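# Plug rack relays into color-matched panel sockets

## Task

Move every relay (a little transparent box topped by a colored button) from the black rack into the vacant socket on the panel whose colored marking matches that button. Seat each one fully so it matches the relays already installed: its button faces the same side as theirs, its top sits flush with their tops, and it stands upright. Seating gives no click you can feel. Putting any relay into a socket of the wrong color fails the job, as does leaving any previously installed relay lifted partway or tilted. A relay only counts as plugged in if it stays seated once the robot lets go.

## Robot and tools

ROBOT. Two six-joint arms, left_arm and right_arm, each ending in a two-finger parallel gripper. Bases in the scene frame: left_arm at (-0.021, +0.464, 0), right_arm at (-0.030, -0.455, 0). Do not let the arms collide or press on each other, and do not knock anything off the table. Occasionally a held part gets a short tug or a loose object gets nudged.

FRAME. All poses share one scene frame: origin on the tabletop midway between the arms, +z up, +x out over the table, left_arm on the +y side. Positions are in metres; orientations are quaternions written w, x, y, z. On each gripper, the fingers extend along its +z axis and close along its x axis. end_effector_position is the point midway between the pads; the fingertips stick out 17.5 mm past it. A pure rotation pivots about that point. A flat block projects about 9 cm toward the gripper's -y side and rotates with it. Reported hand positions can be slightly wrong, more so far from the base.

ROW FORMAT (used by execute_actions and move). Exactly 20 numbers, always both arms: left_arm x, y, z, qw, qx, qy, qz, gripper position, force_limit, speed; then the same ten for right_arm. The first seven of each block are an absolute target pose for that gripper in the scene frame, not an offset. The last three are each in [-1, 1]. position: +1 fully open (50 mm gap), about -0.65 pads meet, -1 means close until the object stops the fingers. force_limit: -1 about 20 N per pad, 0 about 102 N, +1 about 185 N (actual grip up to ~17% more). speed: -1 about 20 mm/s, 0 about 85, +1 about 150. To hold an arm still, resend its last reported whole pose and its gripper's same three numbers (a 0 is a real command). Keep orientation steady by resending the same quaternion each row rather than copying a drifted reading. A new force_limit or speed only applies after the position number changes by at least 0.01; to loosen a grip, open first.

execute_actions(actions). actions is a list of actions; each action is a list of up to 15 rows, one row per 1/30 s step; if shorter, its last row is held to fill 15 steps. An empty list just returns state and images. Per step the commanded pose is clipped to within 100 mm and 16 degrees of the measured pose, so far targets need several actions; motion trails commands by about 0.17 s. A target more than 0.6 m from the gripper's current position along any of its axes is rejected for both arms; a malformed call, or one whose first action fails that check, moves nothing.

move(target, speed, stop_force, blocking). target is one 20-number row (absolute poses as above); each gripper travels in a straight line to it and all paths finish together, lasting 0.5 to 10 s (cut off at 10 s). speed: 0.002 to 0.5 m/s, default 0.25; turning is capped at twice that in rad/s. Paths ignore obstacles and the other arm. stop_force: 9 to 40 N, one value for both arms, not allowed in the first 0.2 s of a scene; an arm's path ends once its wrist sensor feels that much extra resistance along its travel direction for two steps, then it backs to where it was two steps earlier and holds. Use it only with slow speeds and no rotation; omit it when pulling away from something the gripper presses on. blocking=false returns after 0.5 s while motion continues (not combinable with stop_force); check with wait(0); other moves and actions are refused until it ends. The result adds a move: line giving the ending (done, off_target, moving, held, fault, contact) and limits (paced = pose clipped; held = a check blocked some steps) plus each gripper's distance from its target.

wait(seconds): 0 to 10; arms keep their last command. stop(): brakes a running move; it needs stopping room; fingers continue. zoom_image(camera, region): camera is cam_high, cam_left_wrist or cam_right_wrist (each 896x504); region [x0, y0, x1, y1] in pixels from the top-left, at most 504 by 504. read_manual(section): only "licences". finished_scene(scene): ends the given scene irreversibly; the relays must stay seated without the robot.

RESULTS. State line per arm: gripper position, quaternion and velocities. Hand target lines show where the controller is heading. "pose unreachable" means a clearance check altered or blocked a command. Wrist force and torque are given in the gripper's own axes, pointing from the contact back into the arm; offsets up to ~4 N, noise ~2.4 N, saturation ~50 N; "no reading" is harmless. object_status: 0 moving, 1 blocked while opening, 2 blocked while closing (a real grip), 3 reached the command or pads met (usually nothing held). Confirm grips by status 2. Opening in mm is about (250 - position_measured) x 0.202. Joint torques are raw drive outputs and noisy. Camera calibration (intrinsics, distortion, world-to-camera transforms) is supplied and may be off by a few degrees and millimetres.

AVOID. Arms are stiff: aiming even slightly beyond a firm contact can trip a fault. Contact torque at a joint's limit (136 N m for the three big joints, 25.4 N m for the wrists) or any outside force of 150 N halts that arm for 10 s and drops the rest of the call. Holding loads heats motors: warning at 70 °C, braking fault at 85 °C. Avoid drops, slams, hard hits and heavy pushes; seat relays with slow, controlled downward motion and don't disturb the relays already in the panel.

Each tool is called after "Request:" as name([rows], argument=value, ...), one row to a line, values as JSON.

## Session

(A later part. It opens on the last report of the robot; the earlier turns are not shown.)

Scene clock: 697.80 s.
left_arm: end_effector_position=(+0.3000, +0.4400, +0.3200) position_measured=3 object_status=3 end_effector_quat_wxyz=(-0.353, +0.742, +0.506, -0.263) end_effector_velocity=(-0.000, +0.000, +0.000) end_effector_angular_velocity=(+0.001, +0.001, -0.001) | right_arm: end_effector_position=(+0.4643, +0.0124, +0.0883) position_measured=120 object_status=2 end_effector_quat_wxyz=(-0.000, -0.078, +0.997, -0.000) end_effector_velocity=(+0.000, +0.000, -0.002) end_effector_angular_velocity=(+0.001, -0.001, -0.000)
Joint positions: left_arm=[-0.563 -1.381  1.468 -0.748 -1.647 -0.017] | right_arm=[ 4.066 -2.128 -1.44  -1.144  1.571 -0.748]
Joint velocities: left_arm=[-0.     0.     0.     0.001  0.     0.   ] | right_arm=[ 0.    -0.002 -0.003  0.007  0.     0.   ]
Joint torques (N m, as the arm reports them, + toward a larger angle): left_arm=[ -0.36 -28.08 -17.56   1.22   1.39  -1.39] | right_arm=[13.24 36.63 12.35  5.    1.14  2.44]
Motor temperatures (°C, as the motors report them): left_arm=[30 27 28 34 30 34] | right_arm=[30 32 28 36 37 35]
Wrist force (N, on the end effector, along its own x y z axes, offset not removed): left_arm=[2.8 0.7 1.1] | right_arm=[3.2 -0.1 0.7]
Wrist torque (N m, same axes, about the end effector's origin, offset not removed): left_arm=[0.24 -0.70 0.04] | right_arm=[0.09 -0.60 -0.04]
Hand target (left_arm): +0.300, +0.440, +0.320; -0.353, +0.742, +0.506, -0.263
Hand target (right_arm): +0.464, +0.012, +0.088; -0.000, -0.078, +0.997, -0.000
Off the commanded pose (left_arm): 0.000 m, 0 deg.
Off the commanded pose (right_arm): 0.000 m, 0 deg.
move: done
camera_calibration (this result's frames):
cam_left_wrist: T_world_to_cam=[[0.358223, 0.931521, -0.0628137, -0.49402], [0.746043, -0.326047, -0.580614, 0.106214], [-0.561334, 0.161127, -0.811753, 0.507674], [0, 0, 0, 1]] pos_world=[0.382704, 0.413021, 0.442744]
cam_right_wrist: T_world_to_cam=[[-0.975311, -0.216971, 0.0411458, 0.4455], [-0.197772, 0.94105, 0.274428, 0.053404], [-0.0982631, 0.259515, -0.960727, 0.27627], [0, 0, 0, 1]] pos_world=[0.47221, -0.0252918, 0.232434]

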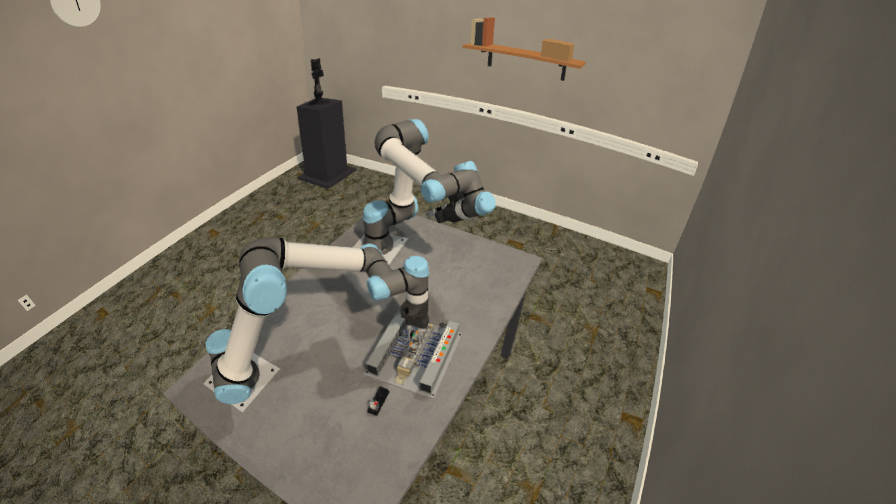

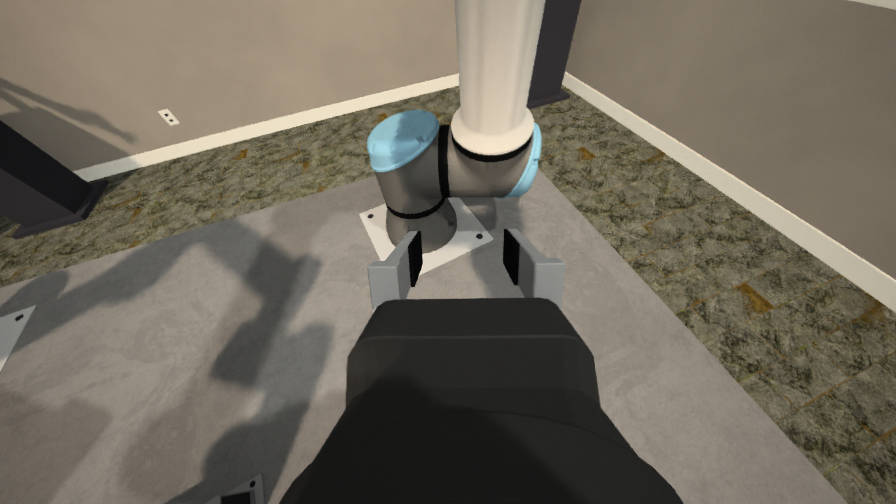

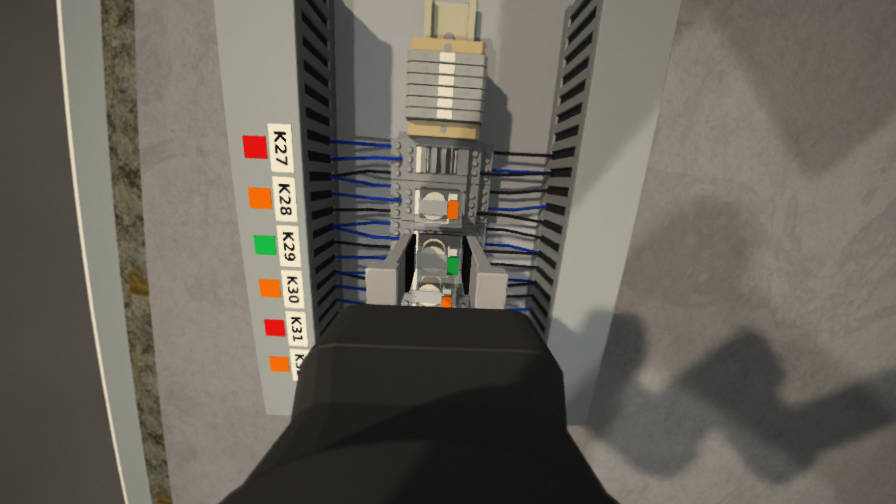

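Request:
move(target=[0.30,0.44,0.32,-0.353,0.742,0.506,-0.263,1,0,0, 0.4644,0.0116,0.0808,0,-0.07846,0.99692,0,-1,-0.4,-0.7], speed=0.01)

Request:
move(target=[0.30,0.44,0.32,-0.353,0.742,0.506,-0.263,1,0,0, 0.4644,0.0116,0.073,0,-0.07846,0.99692,0,-1,-0.4,-0.7], speed=0.003, stop_force=15)

Request:
zoom_image(camera="cam_right_wrist", region=[380, 170, 510, 305])

Scene clock: 706.60 s.
left_arm: end_effector_position=(+0.3000, +0.4400, +0.3200) position_measured=3 object_status=3 end_effector_quat_wxyz=(-0.353, +0.742, +0.506, -0.263) end_effector_velocity=(-0.000, +0.000, -0.001) end_effector_angular_velocity=(+0.001, +0.002, -0.001) | right_arm: end_effector_position=(+0.4644, +0.0116, +0.0810) position_measured=120 object_status=2 end_effector_quat_wxyz=(-0.000, -0.078, +0.997, -0.000) end_effector_velocity=(+0.000, -0.000, -0.002) end_effector_angular_velocity=(+0.000, -0.000, -0.000)
Joint positions: left_arm=[-0.563 -1.381  1.468 -0.748 -1.647 -0.017] | right_arm=[ 4.065 -2.134 -1.45  -1.128  1.571 -0.749]
Joint velocities: left_arm=[-0.001  0.     0.002 -0.     0.     0.   ] | right_arm=[-0.    -0.002 -0.003  0.005 -0.    -0.   ]
Joint torques (N m, as the arm reports them, + toward a larger angle): left_arm=[  0.95 -27.66 -16.83   0.94   0.77  -1.7 ] | right_arm=[-11.2   35.44  11.48   5.    -0.08  -2.18]
Motor temperatures (°C, as the motors report them): left_arm=[30 27 28 34 30 34] | right_arm=[30 32 28 36 37 35]
Wrist force (N, on the end effector, along its own x y z axes, offset not removed): left_arm=[3.2 -0.9 1.8] | right_arm=[0.7 0.6 0.5]
Wrist torque (N m, same axes, about the end effector's origin, offset not removed): left_arm=[-0.06 -0.63 0.09] | right_arm=[0.15 -0.09 0.03]
Hand target (left_arm): +0.300, +0.440, +0.320; -0.353, +0.742, +0.506, -0.263
Hand target (right_arm): +0.464, +0.012, +0.081; -0.000, -0.078, +0.997, -0.000
Off the commanded pose (left_arm): 0.000 m, 0 deg.
Off the commanded pose (right_arm): 0.000 m, 0 deg.
move: done
camera_calibration (this result's frames):
cam_left_wrist: T_world_to_cam=[[0.358222, 0.931521, -0.0628137, -0.49402], [0.746044, -0.326047, -0.580614, 0.106214], [-0.561334, 0.161127, -0.811753, 0.507674], [0, 0, 0, 1]] pos_world=[0.382704, 0.413021, 0.442744]
cam_right_wrist: T_world_to_cam=[[-0.975308, -0.216984, 0.041143, 0.445744], [-0.197785, 0.941047, 0.274431, 0.056114], [-0.0982646, 0.259517, -0.960726, 0.269512], [0, 0, 0, 1]] pos_world=[0.47232, -0.0260293, 0.225188]

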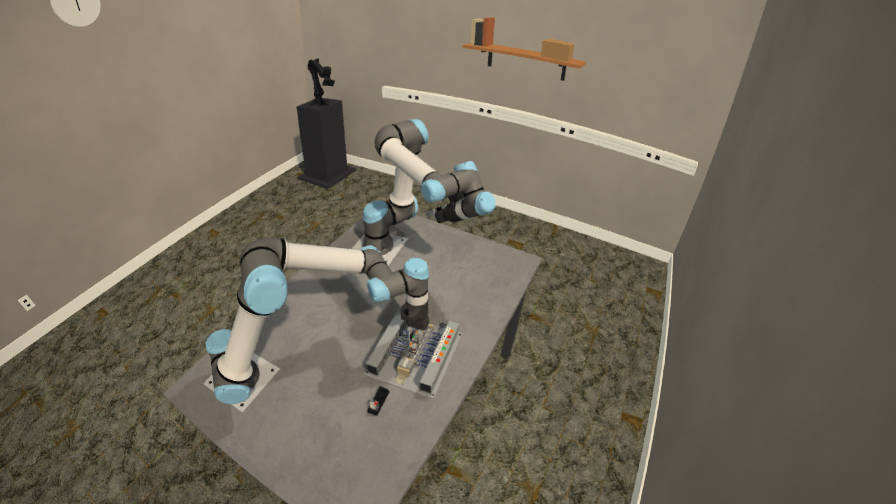

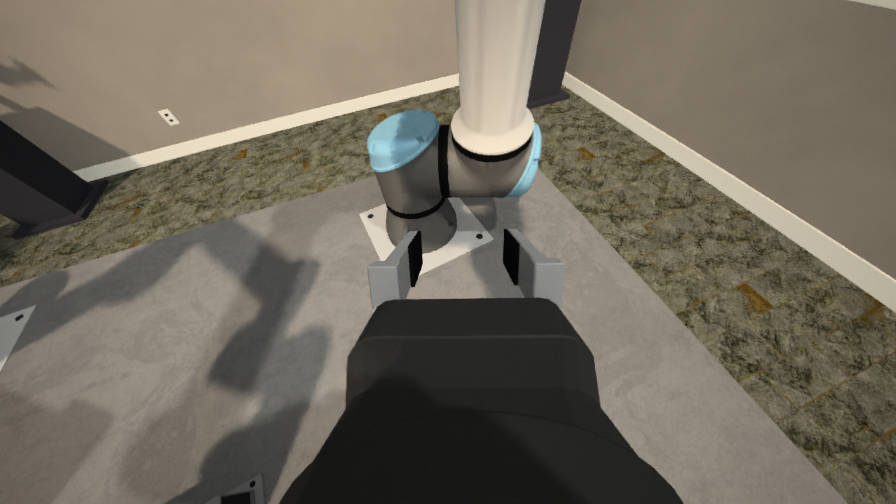

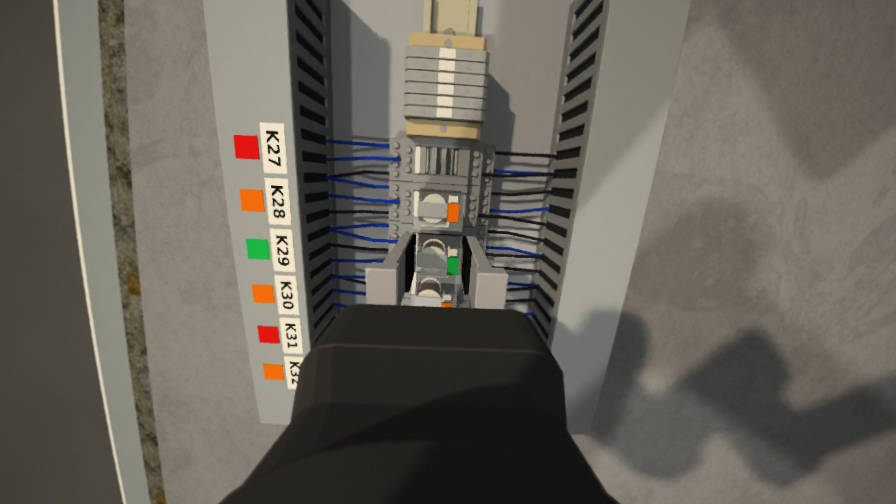

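Scene clock: 707.67 s.
left_arm: end_effector_position=(+0.3000, +0.4400, +0.3200) position_measured=3 object_status=3 end_effector_quat_wxyz=(-0.353, +0.742, +0.506, -0.263) end_effector_velocity=(+0.000, -0.000, -0.000) end_effector_angular_velocity=(-0.000, -0.001, -0.000) | right_arm: end_effector_position=(+0.4644, +0.0116, +0.0789) position_measured=120 object_status=2 end_effector_quat_wxyz=(+0.000, -0.078, +0.997, +0.000) end_effector_velocity=(-0.000, -0.000, -0.000) end_effector_angular_velocity=(-0.002, +0.001, +0.000)
Joint positions: left_arm=[-0.563 -1.381  1.468 -0.748 -1.647 -0.017] | right_arm=[ 4.065 -2.136 -1.453 -1.123  1.571 -0.749]
Joint velocities: left_arm=[-0.     0.     0.    -0.001  0.     0.   ] | right_arm=[ 0.     0.     0.    -0.002  0.    -0.   ]
Joint torques (N m, as the arm reports them, + toward a larger angle): left_arm=[ -0.19 -27.51 -16.96   1.09   0.89  -1.73] | right_arm=[-11.07  35.45  18.48   1.44   0.04  -1.97]
Motor temperatures (°C, as the motors report them): left_arm=[30 27 28 34 30 34] | right_arm=[30 32 28 36 37 35]
Wrist force (N, on the end effector, along its own x y z axes, offset not removed): left_arm=[2.1 -0.9 1.3] | right_arm=[6.7 -1.9 -19.9]
Wrist torque (N m, same axes, about the end effector's origin, offset not removed): left_arm=[-0.04 -0.52 -0.02] | right_arm=[0.17 -0.23 0.00]
Hand target (left_arm): +0.300, +0.440, +0.320; -0.353, +0.742, +0.506, -0.263
Hand target (right_arm): +0.464, +0.012, +0.079; +0.000, -0.078, +0.997, +0.000
Off the commanded pose (left_arm): 0.000 m, 0 deg.
Off the commanded pose (right_arm): 0.006 m, 0 deg.
move: contact (right_arm)
camera_calibration (this result's frames):
cam_left_wrist: T_world_to_cam=[[0.358223, 0.931521, -0.0628139, -0.49402], [0.746043, -0.326048, -0.580613, 0.106214], [-0.561334, 0.161127, -0.811753, 0.507674], [0, 0, 0, 1]] pos_world=[0.382704, 0.413021, 0.442744]
cam_right_wrist: T_world_to_cam=[[-0.975309, -0.216982, 0.0411121, 0.445828], [-0.197788, 0.941038, 0.274459, 0.056704], [-0.0982408, 0.259551, -0.960719, 0.267487], [0, 0, 0, 1]] pos_world=[0.472314, -0.0260505, 0.223089]

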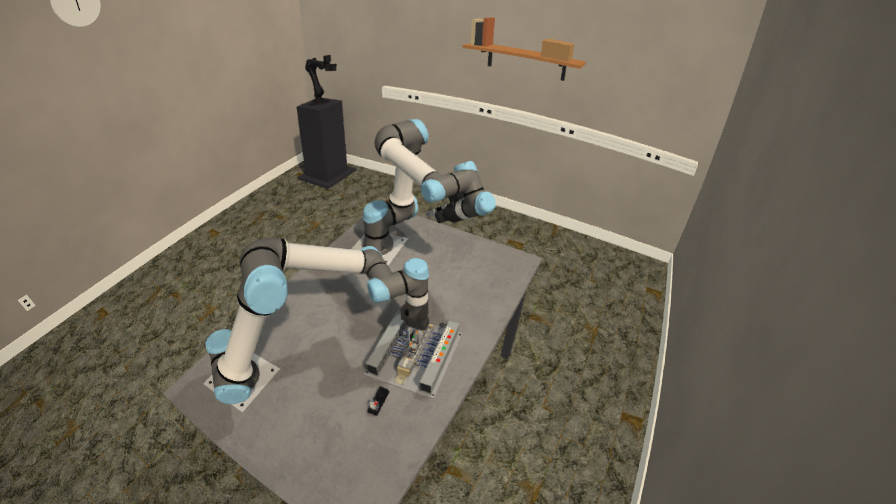

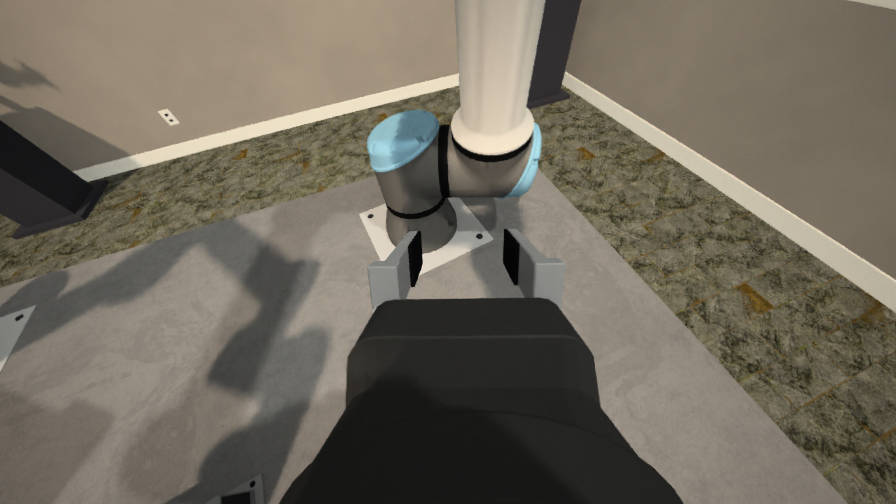

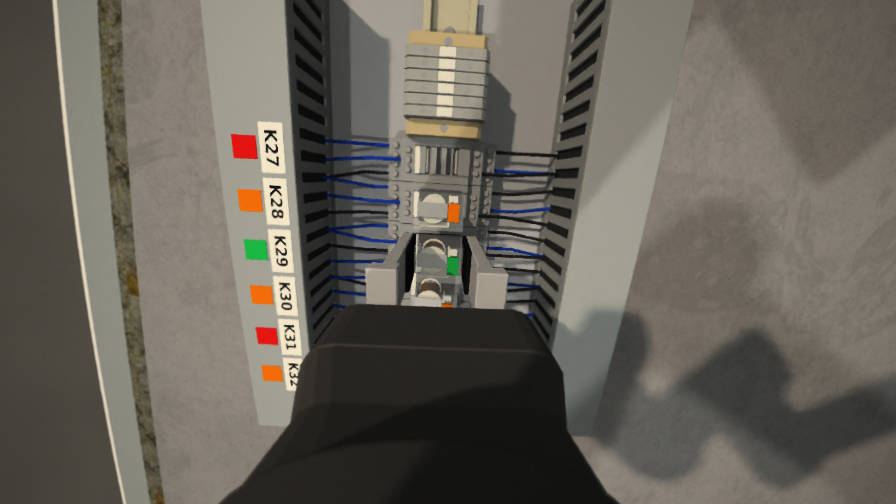

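Region (380, 170, 510, 305) of cam_right_wrist's 896x504 image, scaled by 3.733, with more detail than that image has; it fills the left 485 columns of this view, and the rest is white.

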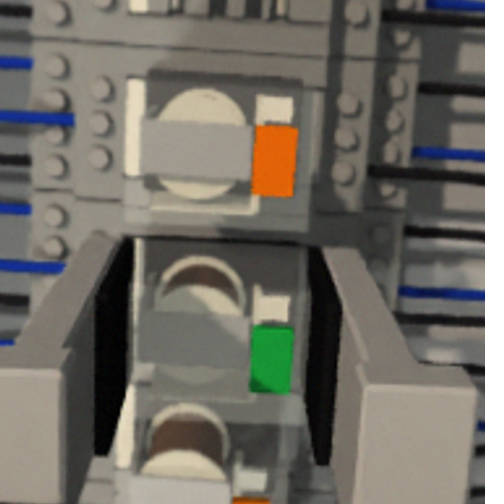

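Request:
move(target=[0.30,0.44,0.32,-0.353,0.742,0.506,-0.263,1,0,0, 0.4639,0.0115,0.0795,0,-0.07846,0.99692,0,-1,-0.4,-0.7], speed=0.003)

Request:
move(target=[0.30,0.44,0.32,-0.353,0.742,0.506,-0.263,1,0,0, 0.4639,0.0115,0.073,0,-0.07846,0.99692,0,-1,-0.4,-0.7], speed=0.003, stop_force=15)

Scene clock: 712.83 s.
left_arm: end_effector_position=(+0.3000, +0.4400, +0.3200) position_measured=3 object_status=3 end_effector_quat_wxyz=(-0.353, +0.742, +0.506, -0.263) end_effector_velocity=(-0.000, +0.000, -0.000) end_effector_angular_velocity=(+0.001, +0.002, +0.000) | right_arm: end_effector_position=(+0.4640, +0.0115, +0.0795) position_measured=120 object_status=2 end_effector_quat_wxyz=(-0.000, -0.078, +0.997, -0.000) end_effector_velocity=(-0.001, -0.001, -0.000) end_effector_angular_velocity=(-0.003, +0.002, +0.000)
Joint positions: left_arm=[-0.563 -1.381  1.468 -0.748 -1.647 -0.017] | right_arm=[ 4.065 -2.135 -1.454 -1.124  1.571 -0.748]
Joint velocities: left_arm=[ 0.     0.     0.001  0.001 -0.     0.   ] | right_arm=[ 0.001 -0.    -0.    -0.003 -0.     0.   ]
Joint torques (N m, as the arm reports them, + toward a larger angle): left_arm=[  1.29 -28.85 -15.61   1.11   0.57  -1.43] | right_arm=[13.48 63.05  8.91  1.69 -0.19  2.39]
Motor temperatures (°C, as the motors report them): left_arm=[30 27 28 34 30 34] | right_arm=[30 32 28 36 37 35]
Wrist force (N, on the end effector, along its own x y z axes, offset not removed): left_arm=[3.9 -1.6 0.4] | right_arm=[-1.0 0.8 -2.4]
Wrist torque (N m, same axes, about the end effector's origin, offset not removed): left_arm=[-0.18 -0.91 0.07] | right_arm=[0.16 0.10 0.03]
Hand target (left_arm): +0.300, +0.440, +0.320; -0.353, +0.742, +0.506, -0.263
Hand target (right_arm): +0.464, +0.012, +0.080; +0.000, -0.078, +0.997, -0.000
Off the commanded pose (left_arm): 0.000 m, 0 deg.
Off the commanded pose (right_arm): 0.000 m, 0 deg.
move: done
camera_calibration (this result's frames):
cam_left_wrist: T_world_to_cam=[[0.358222, 0.931521, -0.0628139, -0.49402], [0.746044, -0.326047, -0.580614, 0.106214], [-0.561334, 0.161127, -0.811753, 0.507675], [0, 0, 0, 1]] pos_world=[0.382704, 0.413021, 0.442744]
cam_right_wrist: T_world_to_cam=[[-0.975328, -0.216889, 0.041163, 0.445372], [-0.19769, 0.941072, 0.274412, 0.0565676], [-0.0982544, 0.259504, -0.960731, 0.267994], [0, 0, 0, 1]] pos_world=[0.471899, -0.0261832, 0.223614]

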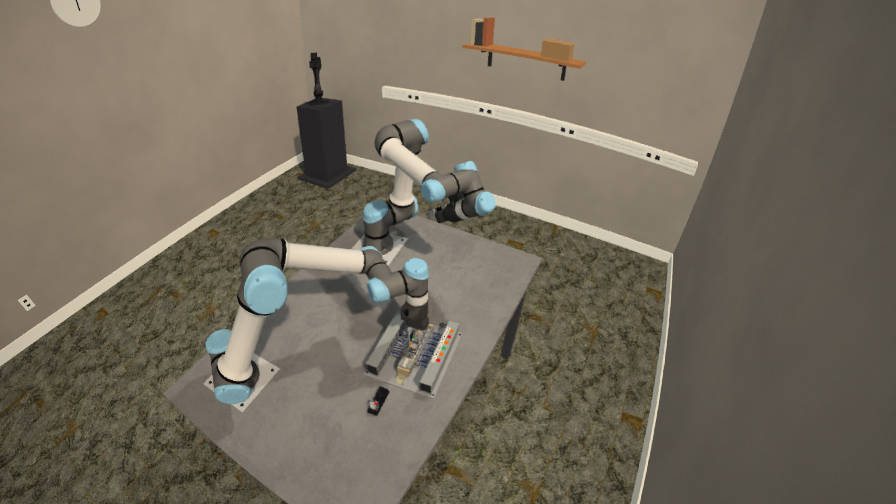

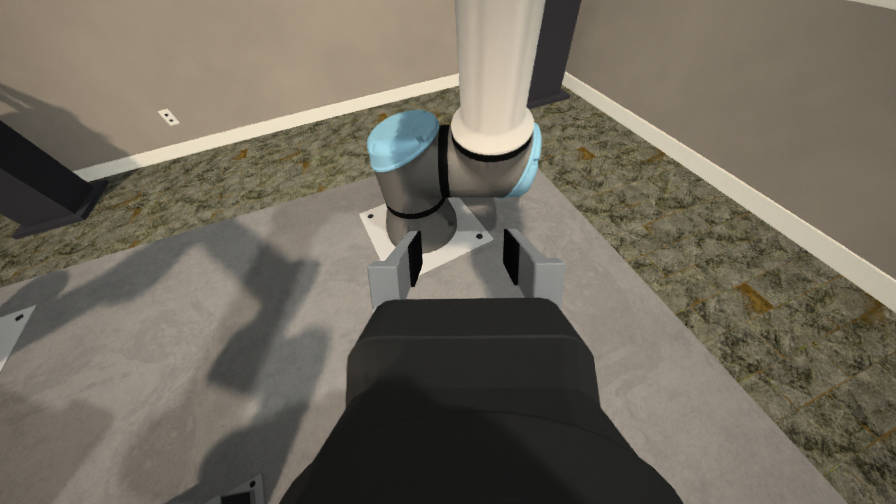

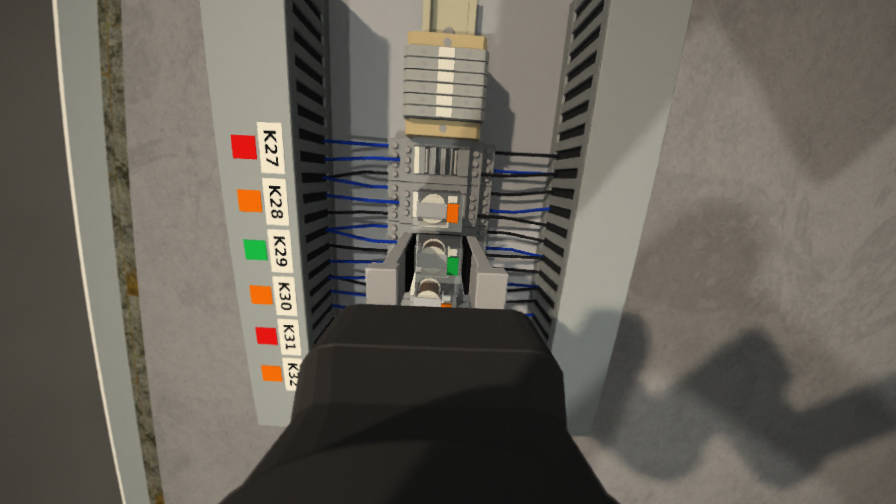

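Scene clock: 713.43 s.
left_arm: end_effector_position=(+0.3000, +0.4400, +0.3200) position_measured=3 object_status=3 end_effector_quat_wxyz=(-0.353, +0.742, +0.506, -0.263) end_effector_velocity=(-0.001, +0.000, -0.001) end_effector_angular_velocity=(+0.001, +0.002, +0.001) | right_arm: end_effector_position=(+0.4640, +0.0115, +0.0790) position_measured=120 object_status=2 end_effector_quat_wxyz=(+0.000, -0.078, +0.997, +0.000) end_effector_velocity=(-0.001, -0.001, -0.001) end_effector_angular_velocity=(-0.004, +0.003, +0.000)
Joint positions: left_arm=[-0.563 -1.381  1.468 -0.748 -1.647 -0.017] | right_arm=[ 4.065 -2.135 -1.455 -1.122  1.571 -0.748]
Joint velocities: left_arm=[ 0.    -0.     0.003 -0.    -0.    -0.   ] | right_arm=[ 0.    -0.    -0.    -0.004  0.    -0.   ]
Joint torques (N m, as the arm reports them, + toward a larger angle): left_arm=[ -1.09 -28.82 -17.03   1.25   1.14  -1.52] | right_arm=[12.76 38.28 14.61  1.07 -0.4   2.37]
Motor temperatures (°C, as the motors report them): left_arm=[30 27 28 34 30 34] | right_arm=[30 32 28 36 37 35]
Wrist force (N, on the end effector, along its own x y z axes, offset not removed): left_arm=[3.1 -1.7 1.0] | right_arm=[7.0 -2.8 -29.4]
Wrist torque (N m, same axes, about the end effector's origin, offset not removed): left_arm=[-0.22 -0.64 0.07] | right_arm=[0.14 -0.29 -0.02]
Hand target (left_arm): +0.300, +0.440, +0.320; -0.353, +0.742, +0.506, -0.263
Hand target (right_arm): +0.464, +0.012, +0.079; +0.000, -0.078, +0.997, +0.000
Off the commanded pose (left_arm): 0.000 m, 0 deg.
Off the commanded pose (right_arm): 0.006 m, 0 deg.
move: contact (right_arm)
camera_calibration (this result's frames):
cam_left_wrist: T_world_to_cam=[[0.358222, 0.931521, -0.0628137, -0.49402], [0.746043, -0.326047, -0.580614, 0.106214], [-0.561334, 0.161127, -0.811753, 0.507674], [0, 0, 0, 1]] pos_world=[0.382704, 0.413021, 0.442744]
cam_right_wrist: T_world_to_cam=[[-0.975333, -0.216918, 0.0408973, 0.445422], [-0.197762, 0.940985, 0.274659, 0.056695], [-0.0980623, 0.259795, -0.960672, 0.2674], [0, 0, 0, 1]] pos_world=[0.471869, -0.0261983, 0.223096]

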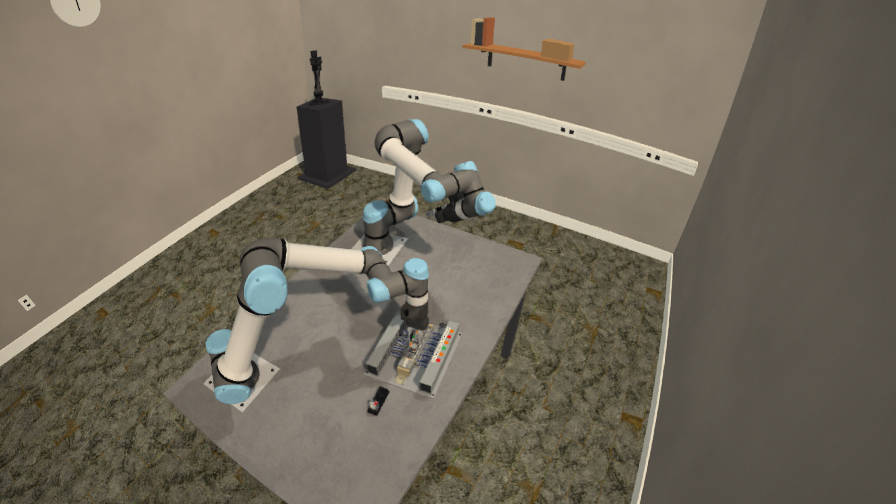

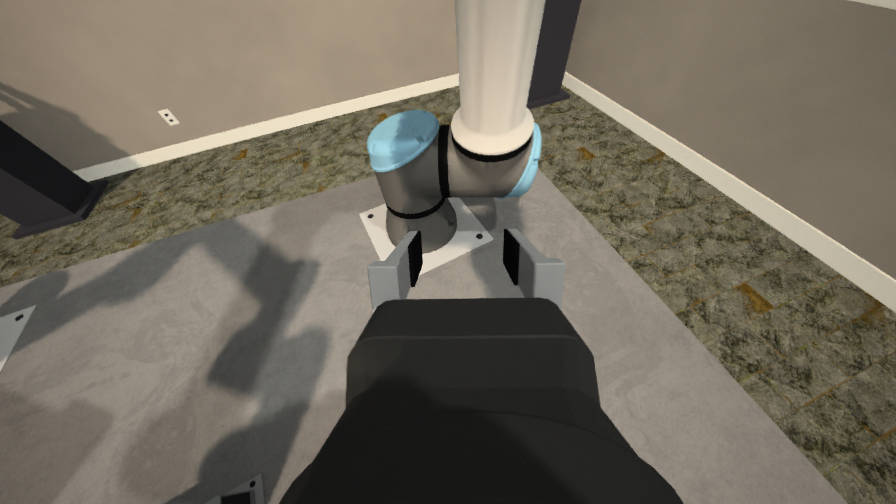

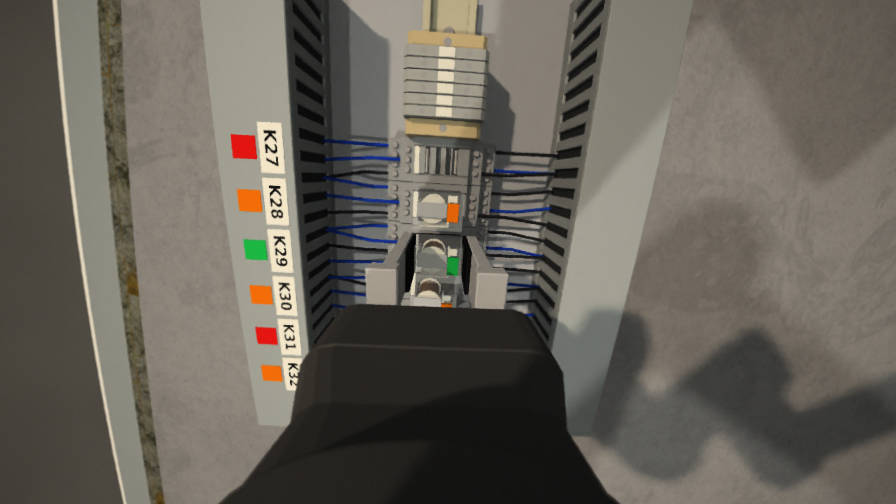

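Request:
zoom_image(camera="cam_right_wrist", region=[395, 185, 495, 290])

Region (395, 185, 495, 290) of cam_right_wrist's 896x504 image, scaled by 4.800, with more detail than that image has; it fills the left 480 columns of this view, and the rest is white.

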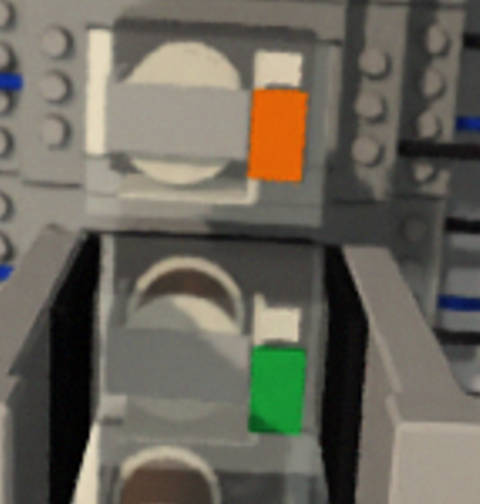

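Request:
move(target=[0.30,0.44,0.32,-0.353,0.742,0.506,-0.263,1,0,0, 0.4651,0.0117,0.0800,0,-0.07846,0.99692,0,-1,-0.4,-0.7], speed=0.003)

Request:
move(target=[0.30,0.44,0.32,-0.353,0.742,0.506,-0.263,1,0,0, 0.4651,0.0117,0.073,0,-0.07846,0.99692,0,-1,-0.4,-0.7], speed=0.003, stop_force=15)

Request:
zoom_image(camera="cam_right_wrist", region=[395, 185, 495, 290])

Scene clock: 726.87 s.
left_arm: end_effector_position=(+0.3000, +0.4400, +0.3200) position_measured=3 object_status=3 end_effector_quat_wxyz=(-0.353, +0.742, +0.506, -0.263) end_effector_velocity=(+0.000, -0.000, +0.000) end_effector_angular_velocity=(-0.001, -0.000, -0.000) | right_arm: end_effector_position=(+0.4650, +0.0117, +0.0800) position_measured=120 object_status=2 end_effector_quat_wxyz=(+0.000, -0.078, +0.997, +0.000) end_effector_velocity=(+0.001, -0.000, +0.000) end_effector_angular_velocity=(-0.000, +0.000, -0.000)
Joint positions: left_arm=[-0.563 -1.381  1.468 -0.748 -1.647 -0.017] | right_arm=[ 4.064 -2.137 -1.45  -1.126  1.571 -0.749]
Joint velocities: left_arm=[-0.001  0.    -0.001 -0.    -0.001  0.   ] | right_arm=[-0.001 -0.001  0.002 -0.001  0.    -0.001]
Joint torques (N m, as the arm reports them, + toward a larger angle): left_arm=[  1.46 -28.34 -17.09   1.21   0.85  -1.72] | right_arm=[-11.01  34.34  35.74   1.98  -0.54  -2.08]
Motor temperatures (°C, as the motors report them): left_arm=[30 27 28 34 30 34] | right_arm=[30 32 28 36 37 35]
Wrist force (N, on the end effector, along its own x y z axes, offset not removed): left_arm=[2.7 -0.4 -0.7] | right_arm=[0.8 1.7 1.7]
Wrist torque (N m, same axes, about the end effector's origin, offset not removed): left_arm=[-0.03 -0.60 0.08] | right_arm=[0.39 -0.13 0.05]
Hand target (left_arm): +0.300, +0.440, +0.320; -0.353, +0.742, +0.506, -0.263
Hand target (right_arm): +0.465, +0.012, +0.080; +0.000, -0.078, +0.997, +0.000
Off the commanded pose (left_arm): 0.000 m, 0 deg.
Off the commanded pose (right_arm): 0.000 m, 0 deg.
move: done
camera_calibration (this result's frames):
cam_left_wrist: T_world_to_cam=[[0.358223, 0.931521, -0.0628137, -0.49402], [0.746044, -0.326048, -0.580613, 0.106214], [-0.561334, 0.161127, -0.811753, 0.507674], [0, 0, 0, 1]] pos_world=[0.382704, 0.413021, 0.442744]
cam_right_wrist: T_world_to_cam=[[-0.975306, -0.217, 0.0410942, 0.446451], [-0.197809, 0.941029, 0.274476, 0.0564541], [-0.0982321, 0.259569, -0.960715, 0.268515], [0, 0, 0, 1]] pos_world=[0.47297, -0.0259434, 0.224125]

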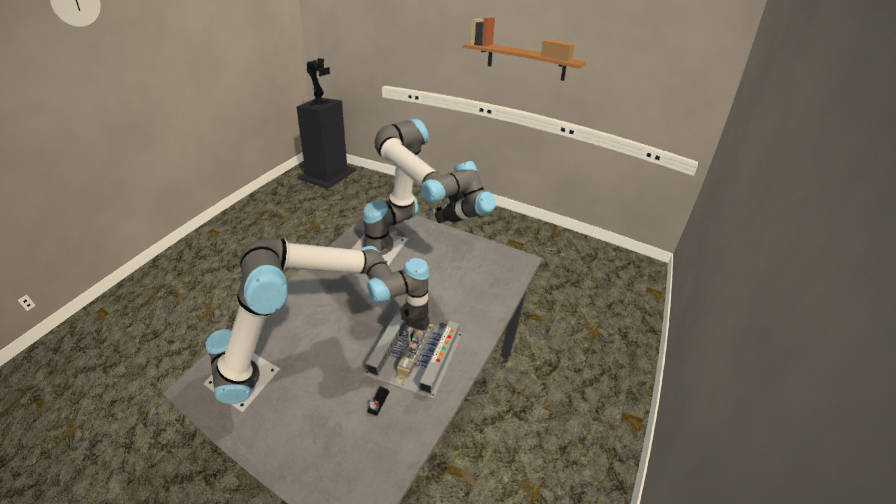

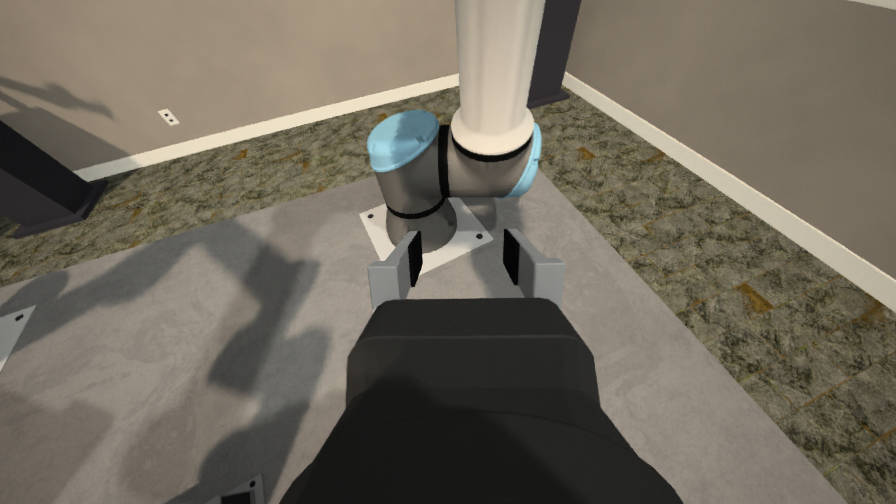

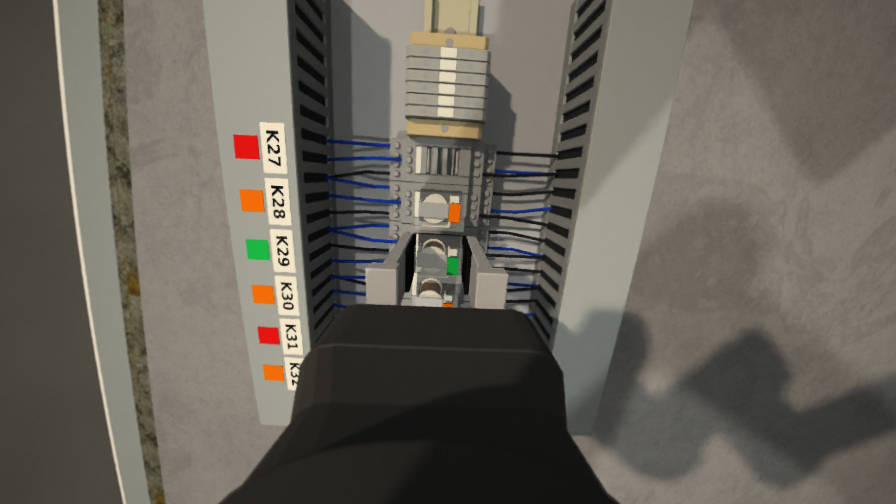

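Scene clock: 728.23 s.
left_arm: end_effector_position=(+0.3000, +0.4400, +0.3200) position_measured=3 object_status=3 end_effector_quat_wxyz=(-0.353, +0.742, +0.506, -0.263) end_effector_velocity=(+0.000, -0.000, +0.000) end_effector_angular_velocity=(-0.001, -0.001, +0.001) | right_arm: end_effector_position=(+0.4651, +0.0117, +0.0769) position_measured=120 object_status=2 end_effector_quat_wxyz=(+0.000, -0.078, +0.997, -0.000) end_effector_velocity=(-0.000, -0.001, -0.000) end_effector_angular_velocity=(-0.002, +0.001, +0.000)
Joint positions: left_arm=[-0.563 -1.381  1.468 -0.748 -1.647 -0.017] | right_arm=[ 4.064 -2.14  -1.453 -1.119  1.571 -0.749]
Joint velocities: left_arm=[ 0.    -0.    -0.001  0.    -0.001  0.   ] | right_arm=[ 0.     0.     0.    -0.002 -0.     0.   ]
Joint torques (N m, as the arm reports them, + toward a larger angle): left_arm=[  1.13 -28.82 -17.06   1.24   0.95  -1.62] | right_arm=[-9.49 38.56 15.65 -1.14  0.6  -2.03]
Motor temperatures (°C, as the motors report them): left_arm=[30 27 28 34 30 34] | right_arm=[30 32 28 36 37 35]
Wrist force (N, on the end effector, along its own x y z axes, offset not removed): left_arm=[3.1 0.2 1.3] | right_arm=[-5.1 -0.1 -19.5]
Wrist torque (N m, same axes, about the end effector's origin, offset not removed): left_arm=[0.16 -0.65 -0.01] | right_arm=[-0.01 -0.62 0.13]
Hand target (left_arm): +0.300, +0.440, +0.320; -0.353, +0.742, +0.506, -0.263
Hand target (right_arm): +0.465, +0.012, +0.077; +0.000, -0.078, +0.997, +0.000
Off the commanded pose (left_arm): 0.000 m, 0 deg.
Off the commanded pose (right_arm): 0.004 m, 0 deg.
move: contact (right_arm)
camera_calibration (this result's frames):
cam_left_wrist: T_world_to_cam=[[0.358222, 0.931521, -0.0628137, -0.49402], [0.746044, -0.326048, -0.580613, 0.106214], [-0.561334, 0.161127, -0.811753, 0.507674], [0, 0, 0, 1]] pos_world=[0.382704, 0.413021, 0.442744]
cam_right_wrist: T_world_to_cam=[[-0.975313, -0.216965, 0.0411101, 0.446599], [-0.19778, 0.941063, 0.274378, 0.0573416], [-0.0982176, 0.259474, -0.960743, 0.265567], [0, 0, 0, 1]] pos_world=[0.472998, -0.0259734, 0.221048]

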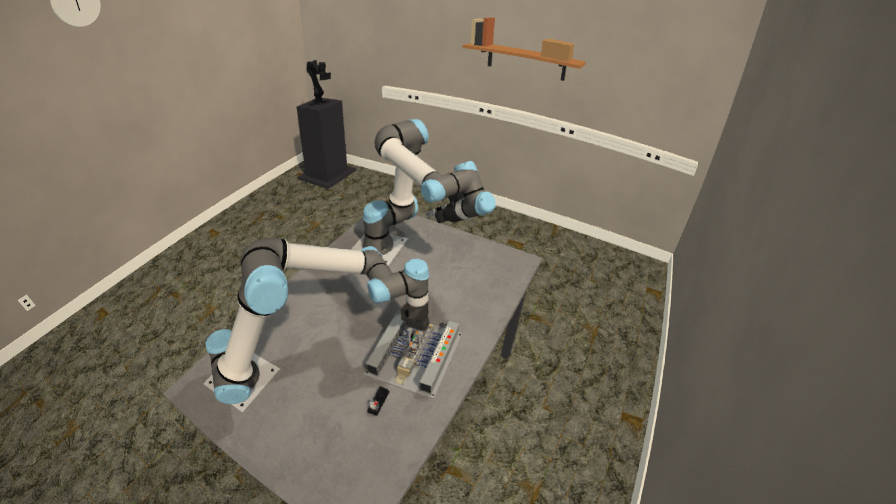

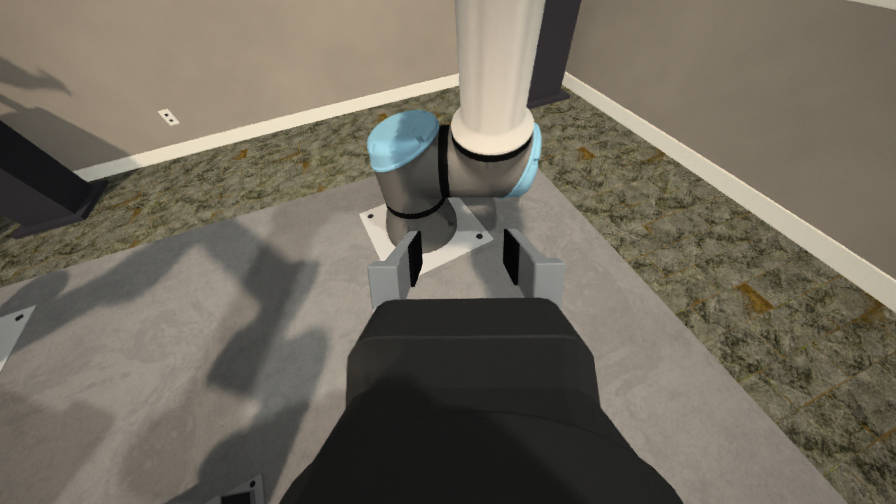

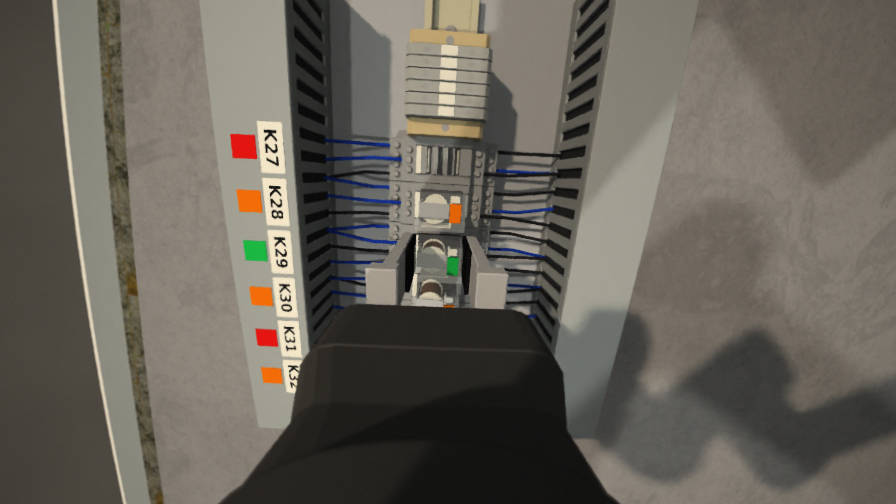

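Region (395, 185, 495, 290) of cam_right_wrist's 896x504 image, scaled by 4.800, with more detail than that image has; it fills the left 480 columns of this view, and the rest is white.

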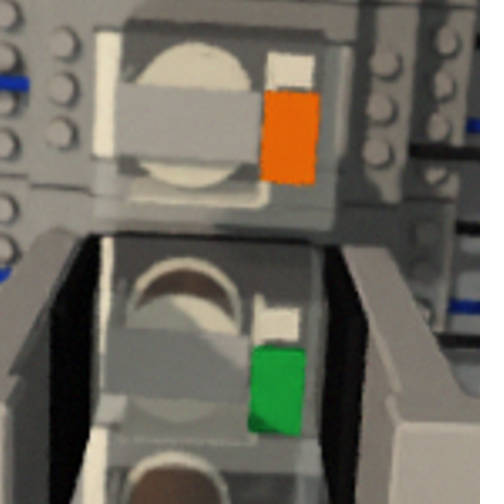

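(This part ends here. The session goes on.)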